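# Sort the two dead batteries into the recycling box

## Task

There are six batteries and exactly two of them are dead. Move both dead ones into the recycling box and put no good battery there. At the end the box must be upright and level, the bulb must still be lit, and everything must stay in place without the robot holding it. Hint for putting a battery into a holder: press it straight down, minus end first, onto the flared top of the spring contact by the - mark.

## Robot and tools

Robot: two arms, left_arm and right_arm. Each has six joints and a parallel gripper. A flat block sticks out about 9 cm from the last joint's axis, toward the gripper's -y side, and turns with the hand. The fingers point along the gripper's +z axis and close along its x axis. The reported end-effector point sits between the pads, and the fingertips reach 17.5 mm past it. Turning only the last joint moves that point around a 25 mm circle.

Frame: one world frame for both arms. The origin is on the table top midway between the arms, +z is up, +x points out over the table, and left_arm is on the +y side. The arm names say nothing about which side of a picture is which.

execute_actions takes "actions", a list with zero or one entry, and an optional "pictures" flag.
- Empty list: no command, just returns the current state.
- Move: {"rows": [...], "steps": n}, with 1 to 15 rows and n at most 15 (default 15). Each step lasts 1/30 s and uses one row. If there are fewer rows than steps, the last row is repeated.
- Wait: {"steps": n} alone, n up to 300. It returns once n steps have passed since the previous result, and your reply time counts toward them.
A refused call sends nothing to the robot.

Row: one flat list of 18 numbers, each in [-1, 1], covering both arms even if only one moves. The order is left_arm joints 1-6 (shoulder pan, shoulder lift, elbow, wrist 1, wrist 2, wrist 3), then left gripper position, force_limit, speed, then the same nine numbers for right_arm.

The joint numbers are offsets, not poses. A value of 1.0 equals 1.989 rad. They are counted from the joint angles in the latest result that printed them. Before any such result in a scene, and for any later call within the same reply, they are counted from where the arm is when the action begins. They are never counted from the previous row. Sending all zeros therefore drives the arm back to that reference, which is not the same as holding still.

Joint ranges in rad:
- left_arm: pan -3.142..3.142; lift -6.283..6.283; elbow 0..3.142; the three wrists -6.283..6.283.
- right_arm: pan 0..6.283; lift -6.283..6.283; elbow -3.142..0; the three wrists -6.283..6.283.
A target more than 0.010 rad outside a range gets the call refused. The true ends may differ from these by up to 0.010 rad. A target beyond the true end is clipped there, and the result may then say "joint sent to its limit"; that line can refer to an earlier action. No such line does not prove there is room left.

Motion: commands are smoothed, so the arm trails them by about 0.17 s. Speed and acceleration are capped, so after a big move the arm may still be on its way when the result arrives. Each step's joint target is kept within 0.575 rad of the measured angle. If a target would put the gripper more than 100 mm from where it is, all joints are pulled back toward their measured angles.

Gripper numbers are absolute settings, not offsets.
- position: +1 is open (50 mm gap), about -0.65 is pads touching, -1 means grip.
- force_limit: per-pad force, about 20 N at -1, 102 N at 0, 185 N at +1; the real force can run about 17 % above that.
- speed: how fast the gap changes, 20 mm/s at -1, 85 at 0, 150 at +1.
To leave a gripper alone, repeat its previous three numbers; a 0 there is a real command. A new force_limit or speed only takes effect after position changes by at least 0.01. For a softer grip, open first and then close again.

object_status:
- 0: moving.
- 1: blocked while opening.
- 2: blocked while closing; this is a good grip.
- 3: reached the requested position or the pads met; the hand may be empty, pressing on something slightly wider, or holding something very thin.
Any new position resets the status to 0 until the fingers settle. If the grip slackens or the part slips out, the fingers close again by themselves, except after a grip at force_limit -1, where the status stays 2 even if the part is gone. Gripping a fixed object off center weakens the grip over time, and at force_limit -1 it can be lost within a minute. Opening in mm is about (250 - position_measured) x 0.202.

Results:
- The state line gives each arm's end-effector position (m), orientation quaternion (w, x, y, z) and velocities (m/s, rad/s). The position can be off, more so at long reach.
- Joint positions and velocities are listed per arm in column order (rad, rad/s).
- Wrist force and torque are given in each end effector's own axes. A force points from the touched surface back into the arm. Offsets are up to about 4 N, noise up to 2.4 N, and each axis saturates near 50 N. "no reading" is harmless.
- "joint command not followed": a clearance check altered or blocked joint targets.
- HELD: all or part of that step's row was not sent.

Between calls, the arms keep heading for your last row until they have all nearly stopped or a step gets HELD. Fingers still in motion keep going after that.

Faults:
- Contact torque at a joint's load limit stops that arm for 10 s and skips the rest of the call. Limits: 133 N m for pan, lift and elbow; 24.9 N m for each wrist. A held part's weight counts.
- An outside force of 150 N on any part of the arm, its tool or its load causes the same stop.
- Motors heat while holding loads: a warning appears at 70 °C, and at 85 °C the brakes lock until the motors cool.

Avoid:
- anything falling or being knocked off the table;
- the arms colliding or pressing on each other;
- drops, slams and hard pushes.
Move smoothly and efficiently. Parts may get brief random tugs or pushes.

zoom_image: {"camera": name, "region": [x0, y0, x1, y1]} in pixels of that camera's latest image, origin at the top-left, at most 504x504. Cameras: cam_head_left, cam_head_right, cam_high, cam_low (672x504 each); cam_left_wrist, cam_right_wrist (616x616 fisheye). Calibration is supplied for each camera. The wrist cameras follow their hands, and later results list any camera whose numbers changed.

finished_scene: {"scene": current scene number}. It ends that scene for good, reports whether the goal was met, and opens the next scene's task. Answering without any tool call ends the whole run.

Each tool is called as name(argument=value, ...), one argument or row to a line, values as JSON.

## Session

execute_actions(
  actions=[],
)

Scene clock: 0.00 s of 8400.00 s.
left_arm: end_effector_position=(+0.4121, +0.7103, +0.2507) position_measured=3 object_status=3 end_effector_quat_wxyz=(+0.158, -0.137, +0.977, +0.046) end_effector_velocity=(+0.000, -0.000, +0.000) end_effector_angular_velocity=(+0.001, -0.000, -0.001) | right_arm: end_effector_position=(+0.1758, -0.9011, +0.1083) position_measured=3 object_status=3 end_effector_quat_wxyz=(+0.436, +0.875, -0.212, +0.014) end_effector_velocity=(-0.000, -0.000, +0.000) end_effector_angular_velocity=(-0.000, -0.000, -0.001)
Joint positions: left_arm=[ 0.588 -1.527  1.81  -2.182 -1.609 -1.313] | right_arm=[ 2.622 -1.575 -2.578 -0.135  0.749  1.287]
Joint velocities: left_arm=[-0.    -0.001  0.     0.    -0.     0.001] | right_arm=[-0.001  0.001 -0.    -0.001 -0.    -0.   ]
Motor temperatures (°C, as the motors report them): left_arm=[27 30 31 37 37 36] | right_arm=[29 28 31 37 36 38]
Wrist force (N, on the end effector, along its own x y z axes, offset not removed): no reading
Wrist torque (N m, same axes, about the end effector's origin, offset not removed): no reading
camera_calibration (this result's frames):
cam_left_wrist: T_world_to_cam=[[-0.909784, -0.272231, -0.313341, 0.640698], [-0.364837, 0.88447, 0.290874, -0.546981], [0.197956, 0.378951, -0.903997, 0.0237315], [0, 0, 0, 1]] pos_world=[0.37864, 0.649213, 0.381312]
cam_right_wrist: T_world_to_cam=[[0.899576, -0.34046, 0.273587, -0.501175], [-0.364517, -0.240163, 0.899694, -0.255524], [-0.240604, -0.90907, -0.340149, -0.592295], [0, 0, 0, 1]] pos_world=[0.215194, -0.770435, 0.16554]

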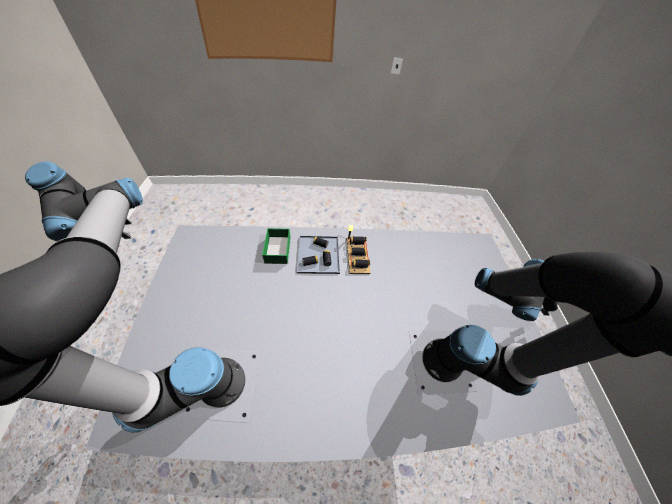

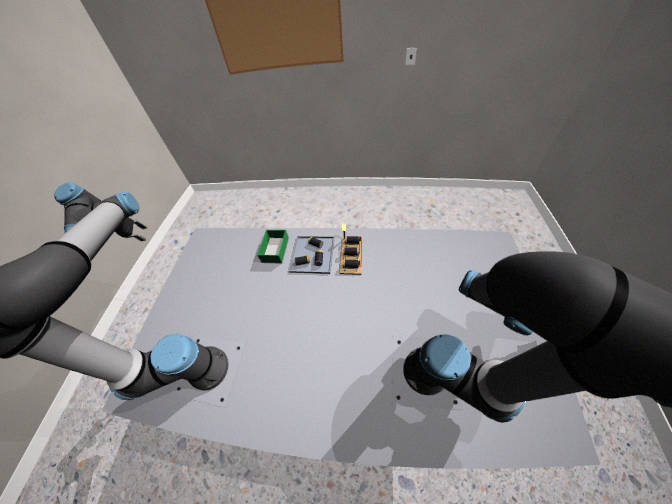

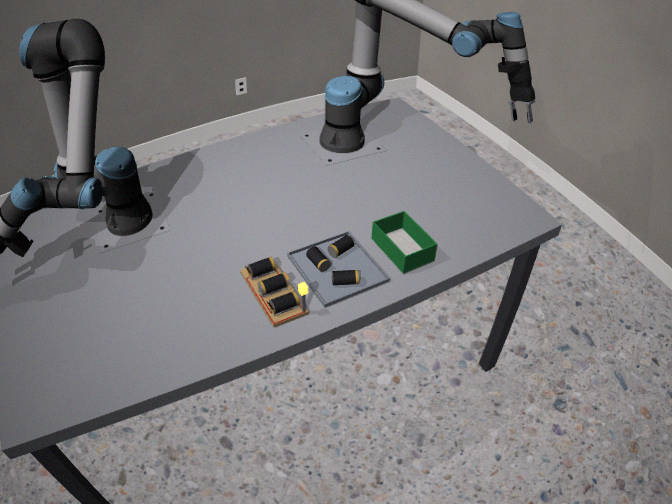

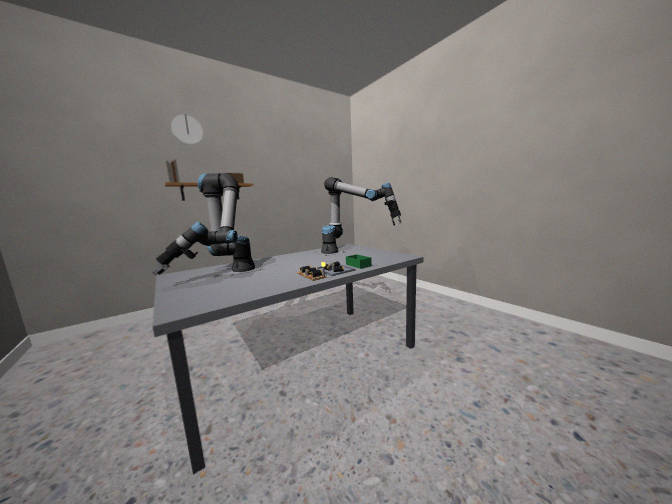

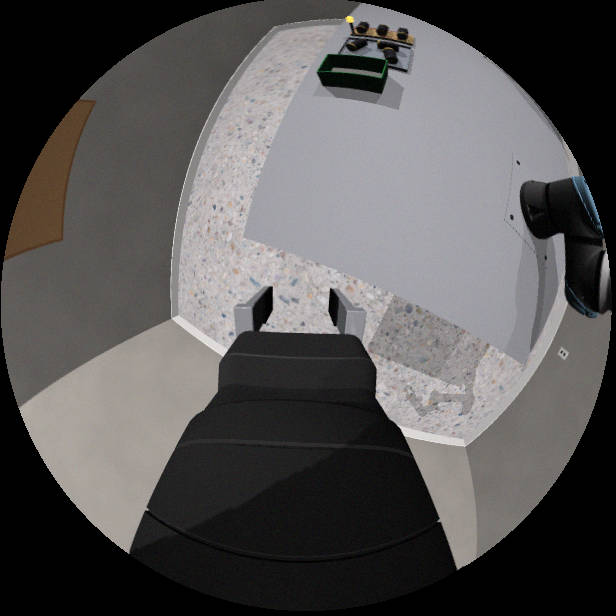

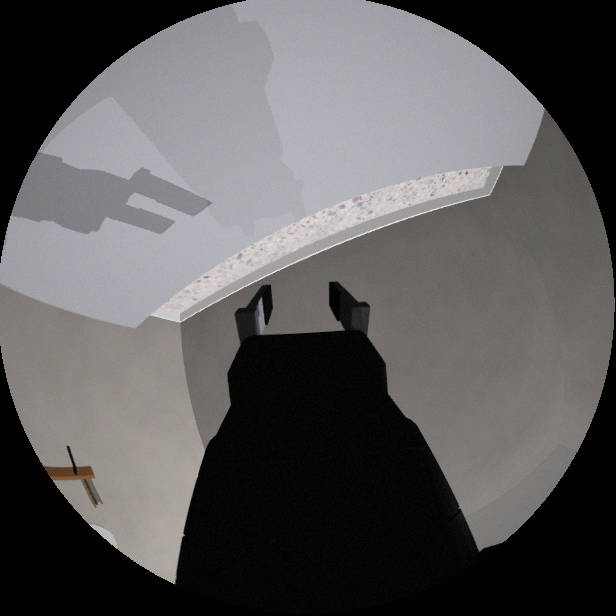

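execute_actions(
  actions=[
    {"rows":[[0,0,0,0,0,0,1,0,0,0.1,-0.02,0.268,0,0,0.1,0.8,0,0],[0,0,0,0,0,0,1,0,0,0.1,-0.02,0.268,0,0,0.1,0.8,0,0],[0,0,0,0,0,0,1,0,0,0.1,-0.02,0.268,0,0,0.1,0.8,0,0],[0,0,0,0,0,0,1,0,0,0.1,-0.02,0.268,0,0,0.1,0.8,0,0],[0,0,0,0,0,0,1,0,0,0.1,-0.02,0.268,0,0,0.1,0.8,0,0],[0,0,0,0,0,0,1,0,0,0.1,-0.02,0.268,0,0,0.1,0.8,0,0],[0,0,0,0,0,0,1,0,0,0.15,-0.02,0.268,-0.1,0.1,0.15,0.8,0,0],[0,0,0,0,0,0,1,0,0,0.15,-0.02,0.268,-0.1,0.1,0.15,0.8,0,0],[0,0,0,0,0,0,1,0,0,0.7003,-0.0207,0.268,-0.4607,0.4133,0.5554,0.8,0,0]],"steps":15},
  ],
  pictures=false,
)

execute_actions(
  actions=[
    {"steps":60},
  ],
)

Scene clock: 7.07 s of 8400.00 s.
left_arm: end_effector_position=(+0.4121, +0.7103, +0.2507) position_measured=3 object_status=3 end_effector_quat_wxyz=(+0.158, -0.137, +0.977, +0.046) end_effector_velocity=(+0.000, +0.000, +0.001) end_effector_angular_velocity=(+0.001, -0.001, -0.002) | right_arm: end_effector_position=(+0.3725, -0.8767, +0.1623) position_measured=32 object_status=3 end_effector_quat_wxyz=(+0.374, +0.888, -0.216, +0.159) end_effector_velocity=(+0.418, +0.290, -0.046) end_effector_angular_velocity=(+0.656, -0.356, +0.496)
Joint positions: left_arm=[ 0.588 -1.527  1.81  -2.182 -1.609 -1.313] | right_arm=[ 2.815 -1.594 -2.332 -0.266  0.88   1.48 ]
Joint velocities: left_arm=[ 0.    -0.    -0.    -0.001  0.     0.002] | right_arm=[ 0.597 -0.023  0.326 -0.591  0.593  0.591]
Motor temperatures (°C, as the motors report them): left_arm=[27 30 31 37 37 36] | right_arm=[29 28 31 37 36 38]
Wrist force (N, on the end effector, along its own x y z axes, offset not removed): left_arm=[-2.2 -0.7 2.5] | right_arm=[0.7 -0.3 2.9]
Wrist torque (N m, same axes, about the end effector's origin, offset not removed): left_arm=[-0.33 0.52 0.02] | right_arm=[0.04 -0.22 -0.12]
Steps of this call (steps 1 to 90: nothing new was sent; then 3.57 s passed at rest; steps 91 to 105: all 15 steps of this action). Readings (joint positions | what the end effector reports):
91: left_arm=[0.588 -1.527 1.810 -2.182 -1.609 -1.313] | right_arm=[2.622 -1.575 -2.578 -0.135 0.749 1.287] | left_arm position_measured=3 object_status=3 | right_arm position_measured=8 object_status=0
92: left_arm=[0.588 -1.527 1.810 -2.182 -1.609 -1.313] | right_arm=[2.627 -1.576 -2.573 -0.135 0.749 1.291] | left_arm position_measured=3 object_status=3 | right_arm position_measured=22 object_status=0
94: left_arm=[0.588 -1.527 1.810 -2.182 -1.609 -1.313] | right_arm=[2.646 -1.580 -2.528 -0.135 0.749 1.311] | left_arm position_measured=3 object_status=3 | right_arm position_measured=32 object_status=0
98: left_arm=[0.588 -1.527 1.810 -2.182 -1.609 -1.313] | right_arm=[2.685 -1.587 -2.431 -0.139 0.753 1.349] | left_arm position_measured=3 object_status=3 | right_arm position_measured=32 object_status=0
105: the state above

Scene clock: 9.07 s of 8400.00 s.
left_arm: end_effector_position=(+0.4121, +0.7103, +0.2507) position_measured=3 object_status=3 end_effector_quat_wxyz=(+0.158, -0.137, +0.977, +0.046) end_effector_velocity=(+0.000, -0.000, -0.001) end_effector_angular_velocity=(-0.001, +0.001, +0.000) | right_arm: end_effector_position=(+0.4403, -0.1602, +0.1199) position_measured=32 object_status=3 end_effector_quat_wxyz=(-0.000, +1.000, -0.000, +0.001) end_effector_velocity=(-0.003, +0.003, -0.000) end_effector_angular_velocity=(-0.000, +0.004, +0.004)
Joint positions: left_arm=[ 0.588 -1.527  1.81  -2.182 -1.609 -1.313] | right_arm=[ 4.014 -1.616 -2.045 -1.05   1.57   2.391]
Joint velocities: left_arm=[-0.001  0.001 -0.     0.    -0.    -0.001] | right_arm=[ 0.008 -0.001  0.001 -0.003  0.002  0.004]
Motor temperatures (°C, as the motors report them): left_arm=[27 30 31 37 37 36] | right_arm=[29 28 31 37 36 38]
Wrist force (N, on the end effector, along its own x y z axes, offset not removed): left_arm=[-2.5 0.1 -1.0] | right_arm=[-0.5 0.7 2.1]
Wrist torque (N m, same axes, about the end effector's origin, offset not removed): left_arm=[-0.20 0.67 0.25] | right_arm=[0.25 -0.08 -0.13]
Steps of this call (steps 1 to 60: the robot went on to your last target). Readings (joint positions | what the end effector reports):
1: left_arm=[0.588 -1.527 1.810 -2.182 -1.609 -1.313] | right_arm=[2.835 -1.595 -2.322 -0.286 0.900 1.500] | left_arm position_measured=3 object_status=3 | right_arm position_measured=32 object_status=3
2: left_arm=[0.588 -1.527 1.810 -2.182 -1.609 -1.313] | right_arm=[2.856 -1.596 -2.311 -0.307 0.921 1.520] | left_arm position_measured=3 object_status=3 | right_arm position_measured=32 object_status=3
4: left_arm=[0.588 -1.527 1.810 -2.182 -1.609 -1.313] | right_arm=[2.897 -1.597 -2.291 -0.348 0.962 1.561] | left_arm position_measured=3 object_status=3 | right_arm position_measured=32 object_status=3
8: left_arm=[0.588 -1.527 1.810 -2.182 -1.609 -1.313] | right_arm=[2.980 -1.600 -2.255 -0.431 1.045 1.645] | left_arm position_measured=3 object_status=3 | right_arm position_measured=32 object_status=3
60: the state above
camera_calibration (this result's frames):
cam_left_wrist: T_world_to_cam=[[-0.909784, -0.272231, -0.313341, 0.640698], [-0.364837, 0.88447, 0.290874, -0.546981], [0.197956, 0.378951, -0.903997, 0.0237315], [0, 0, 0, 1]] pos_world=[0.37864, 0.649213, 0.381312]
cam_right_wrist: T_world_to_cam=[[0.997634, -0.043231, 0.0534475, -0.459157], [-0.0579107, -0.94746, 0.31459, -0.169766], [0.0370393, -0.316941, -0.947722, 0.194297], [0, 0, 0, 1]] pos_world=[0.441043, -0.119116, 0.262087]

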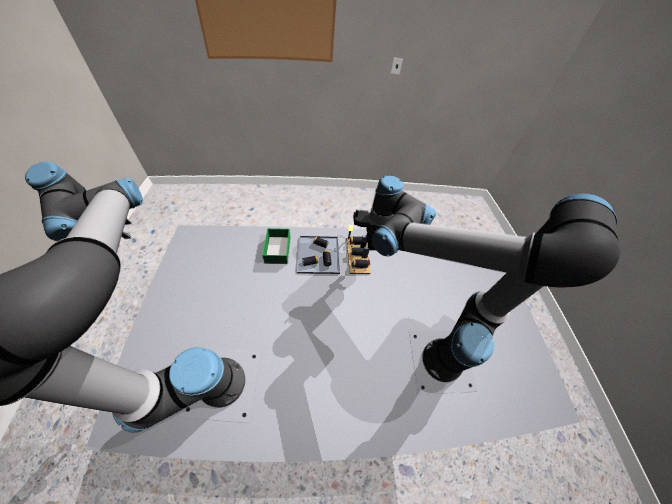

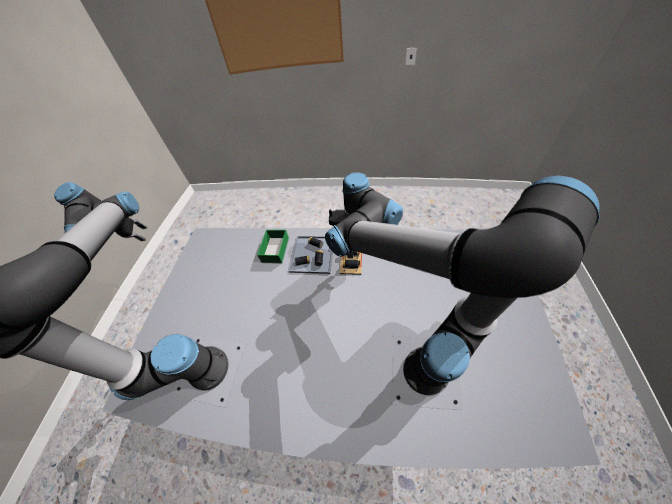

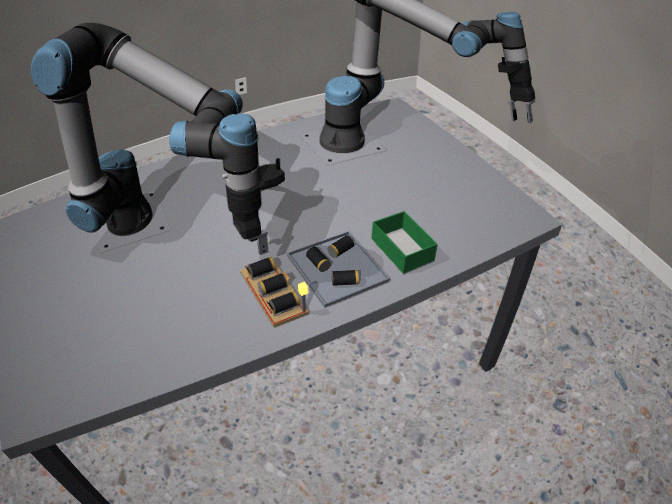

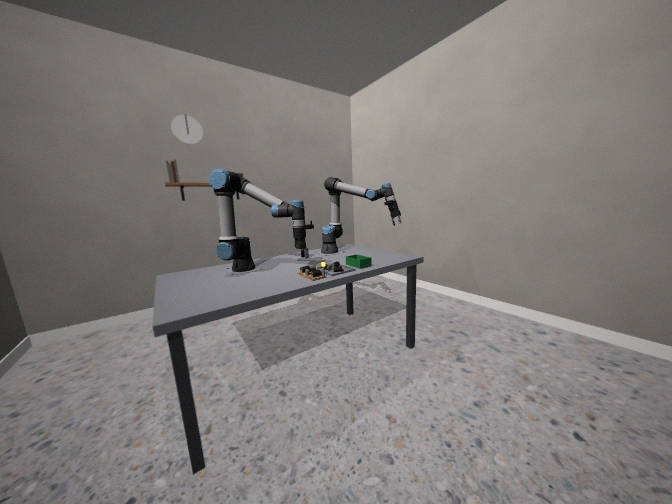

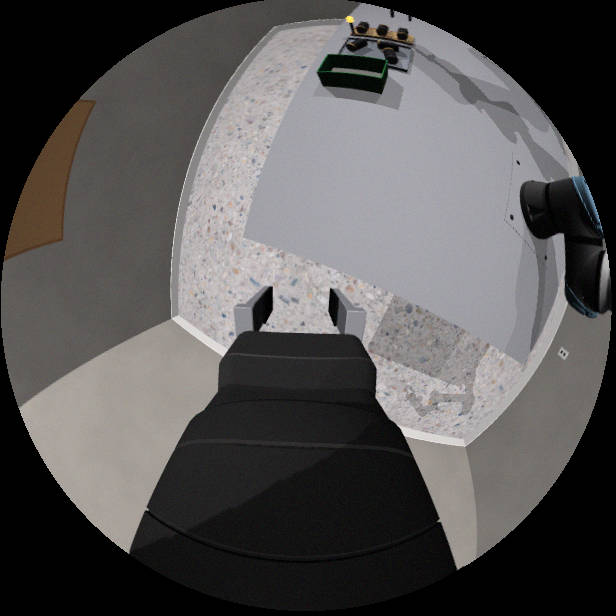

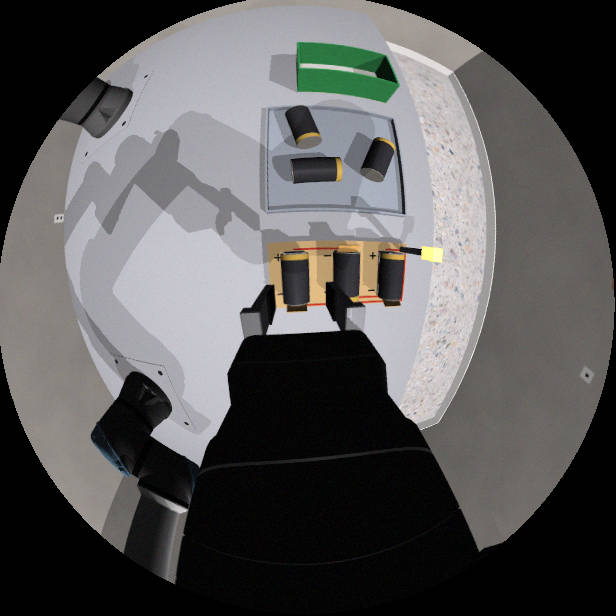

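zoom_image(
  camera="cam_right_wrist",
  region=[230, 30, 470, 330],
)

Region (230, 30, 470, 330) of cam_right_wrist's 616x616 image, scaled by 1.680, with more detail than that image has; it fills the left 403 columns of this view, and the rest is white.

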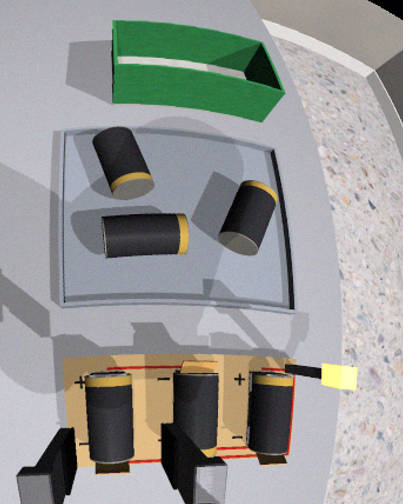

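execute_actions(
  actions=[
    {"rows":[[0,0,0,0,0,0,1,0,0,0.0052,-0.0172,-0.0269,0.0434,0.0004,0.0051,0.8,0,0]],"steps":15},
  ],
  pictures=false,
)

execute_actions(
  actions=[
    {"steps":10},
  ],
)

zoom_image(
  camera="cam_right_wrist",
  region=[220, 200, 460, 340],
)

Scene clock: 21.43 s of 8400.00 s.
left_arm: end_effector_position=(+0.4121, +0.7103, +0.2507) position_measured=3 object_status=3 end_effector_quat_wxyz=(+0.158, -0.137, +0.977, +0.046) end_effector_velocity=(+0.000, -0.000, -0.000) end_effector_angular_velocity=(-0.000, -0.000, +0.001) | right_arm: end_effector_position=(+0.4349, -0.1590, +0.0905) position_measured=32 object_status=3 end_effector_quat_wxyz=(+0.000, +1.000, +0.000, -0.000) end_effector_velocity=(-0.002, +0.000, -0.006) end_effector_angular_velocity=(+0.001, +0.000, +0.001)
Joint positions: left_arm=[ 0.588 -1.527  1.81  -2.182 -1.609 -1.313] | right_arm=[ 4.024 -1.649 -2.097 -0.966  1.571  2.401]
Joint velocities: left_arm=[-0.     0.     0.    -0.    -0.    -0.001] | right_arm=[ 0.003 -0.007 -0.011  0.018  0.001  0.002]
Motor temperatures (°C, as the motors report them): left_arm=[27 30 31 37 37 36] | right_arm=[29 28 31 37 36 38]
Wrist force (N, on the end effector, along its own x y z axes, offset not removed): left_arm=[-1.2 0.7 2.4] | right_arm=[-1.1 -1.0 1.9]
Wrist torque (N m, same axes, about the end effector's origin, offset not removed): left_arm=[-0.05 0.46 0.12] | right_arm=[-0.06 -0.04 -0.14]
Steps of this call (steps 1 to 15: the robot went on to your last target; steps 16 to 90: nothing new was sent; then 8.87 s passed at rest; steps 91 to 105: all 15 steps of this action). Readings (joint positions | what the end effector reports):
91: left_arm=[0.588 -1.527 1.810 -2.182 -1.609 -1.313] | right_arm=[4.015 -1.616 -2.045 -1.051 1.571 2.391] | left_arm position_measured=3 object_status=3 | right_arm position_measured=32 object_status=3
92: left_arm=[0.588 -1.527 1.810 -2.182 -1.609 -1.313] | right_arm=[4.016 -1.619 -2.049 -1.046 1.571 2.393] | left_arm position_measured=3 object_status=3 | right_arm position_measured=32 object_status=3
94: left_arm=[0.588 -1.527 1.810 -2.182 -1.609 -1.313] | right_arm=[4.020 -1.632 -2.068 -1.016 1.571 2.396] | left_arm position_measured=3 object_status=3 | right_arm position_measured=32 object_status=3
98: left_arm=[0.588 -1.527 1.810 -2.182 -1.609 -1.313] | right_arm=[4.023 -1.644 -2.089 -0.981 1.571 2.399] | left_arm position_measured=3 object_status=3 | right_arm position_measured=32 object_status=3
105: the state above

Scene clock: 21.77 s of 8400.00 s.
left_arm: end_effector_position=(+0.4121, +0.7103, +0.2507) position_measured=3 object_status=3 end_effector_quat_wxyz=(+0.158, -0.137, +0.977, +0.046) end_effector_velocity=(-0.000, -0.000, -0.000) end_effector_angular_velocity=(-0.000, +0.001, -0.001) | right_arm: end_effector_position=(+0.4347, -0.1590, +0.0898) position_measured=32 object_status=3 end_effector_quat_wxyz=(+0.000, +1.000, +0.000, -0.000) end_effector_velocity=(-0.000, +0.000, -0.000) end_effector_angular_velocity=(-0.000, -0.000, +0.000)
Joint positions: left_arm=[ 0.588 -1.527  1.81  -2.182 -1.609 -1.313] | right_arm=[ 4.024 -1.65  -2.099 -0.964  1.571  2.401]
Joint velocities: left_arm=[0.    0.    0.    0.    0.    0.001] | right_arm=[ 0.    -0.    -0.001  0.001 -0.    -0.   ]
Motor temperatures (°C, as the motors report them): left_arm=[27 30 31 37 37 36] | right_arm=[29 28 31 37 36 38]
Wrist force (N, on the end effector, along its own x y z axes, offset not removed): left_arm=[-2.3 2.3 0.5] | right_arm=[0.1 0.2 1.2]
Wrist torque (N m, same axes, about the end effector's origin, offset not removed): left_arm=[0.15 0.58 0.12] | right_arm=[0.05 -0.21 -0.18]
Steps of this call (steps 1 to 10: the robot went on to your last target). Readings (joint positions | what the end effector reports):
1: left_arm=[0.588 -1.527 1.810 -2.182 -1.609 -1.313] | right_arm=[4.024 -1.649 -2.098 -0.966 1.571 2.401] | left_arm position_measured=3 object_status=3 | right_arm position_measured=32 object_status=3
2: left_arm=[0.588 -1.527 1.810 -2.182 -1.609 -1.313] | right_arm=[4.024 -1.650 -2.098 -0.965 1.571 2.401] | left_arm position_measured=3 object_status=3 | right_arm position_measured=32 object_status=3
4: left_arm=[0.588 -1.527 1.810 -2.182 -1.609 -1.313] | right_arm=[4.024 -1.650 -2.098 -0.965 1.571 2.401] | left_arm position_measured=3 object_status=3 | right_arm position_measured=32 object_status=3
8: left_arm=[0.588 -1.527 1.810 -2.182 -1.609 -1.313] | right_arm=[4.024 -1.650 -2.098 -0.964 1.571 2.401] | left_arm position_measured=3 object_status=3 | right_arm position_measured=32 object_status=3
10: the state above
camera_calibration (this result's frames):
cam_left_wrist: T_world_to_cam=[[-0.909784, -0.272231, -0.313341, 0.640698], [-0.364837, 0.88447, 0.290873, -0.546981], [0.197956, 0.378951, -0.903997, 0.0237315], [0, 0, 0, 1]] pos_world=[0.37864, 0.649213, 0.381312]
cam_right_wrist: T_world_to_cam=[[0.997724, -0.0430072, 0.0519408, -0.451809], [-0.0572402, -0.947319, 0.315135, -0.159746], [0.0356514, -0.31739, -0.947625, 0.166913], [0, 0, 0, 1]] pos_world=[0.435686, -0.117785, 0.23198]

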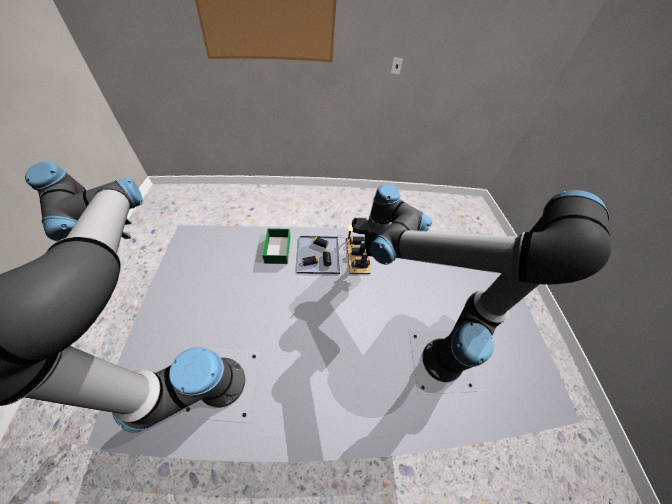

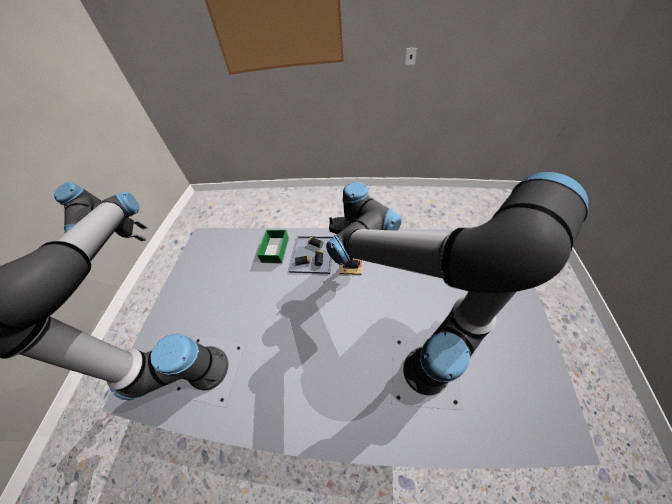

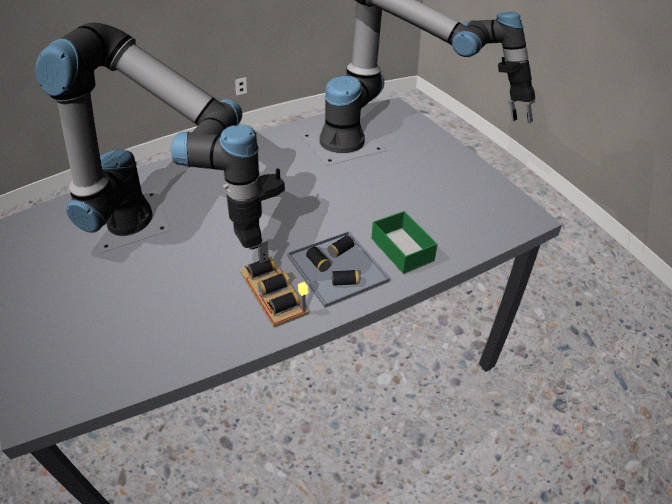

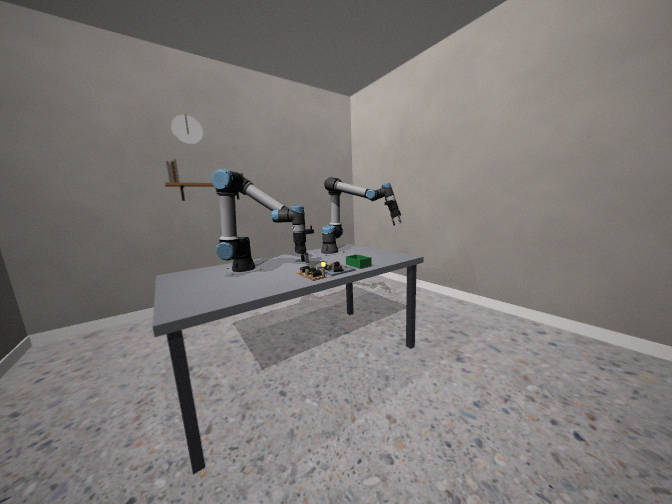

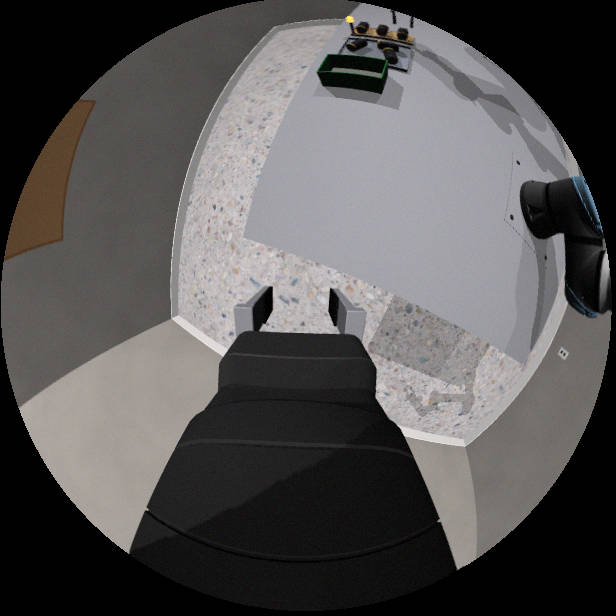

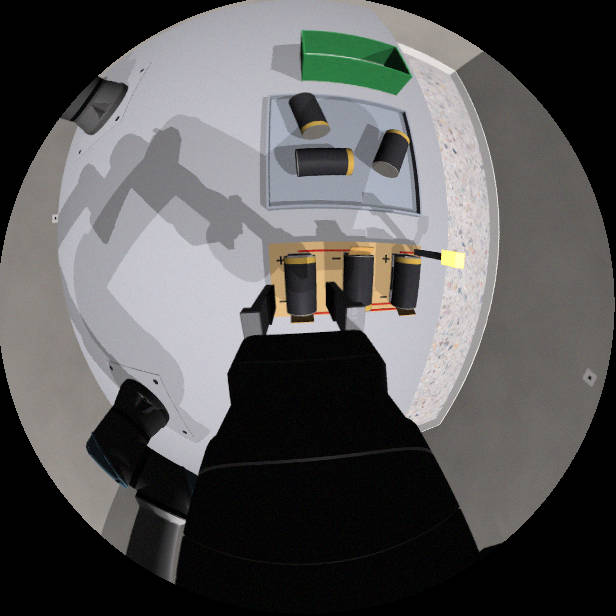

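Region (220, 200, 460, 340) of cam_right_wrist's 616x616 image, scaled by 2.100, with more detail than that image has; it fills the top 294 rows of this view, and the rest is white.

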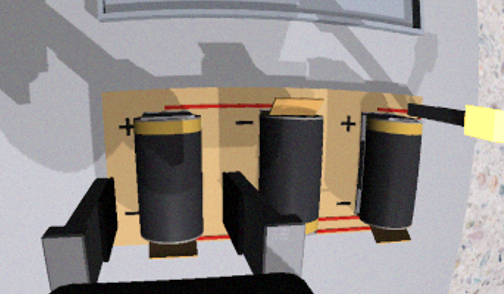

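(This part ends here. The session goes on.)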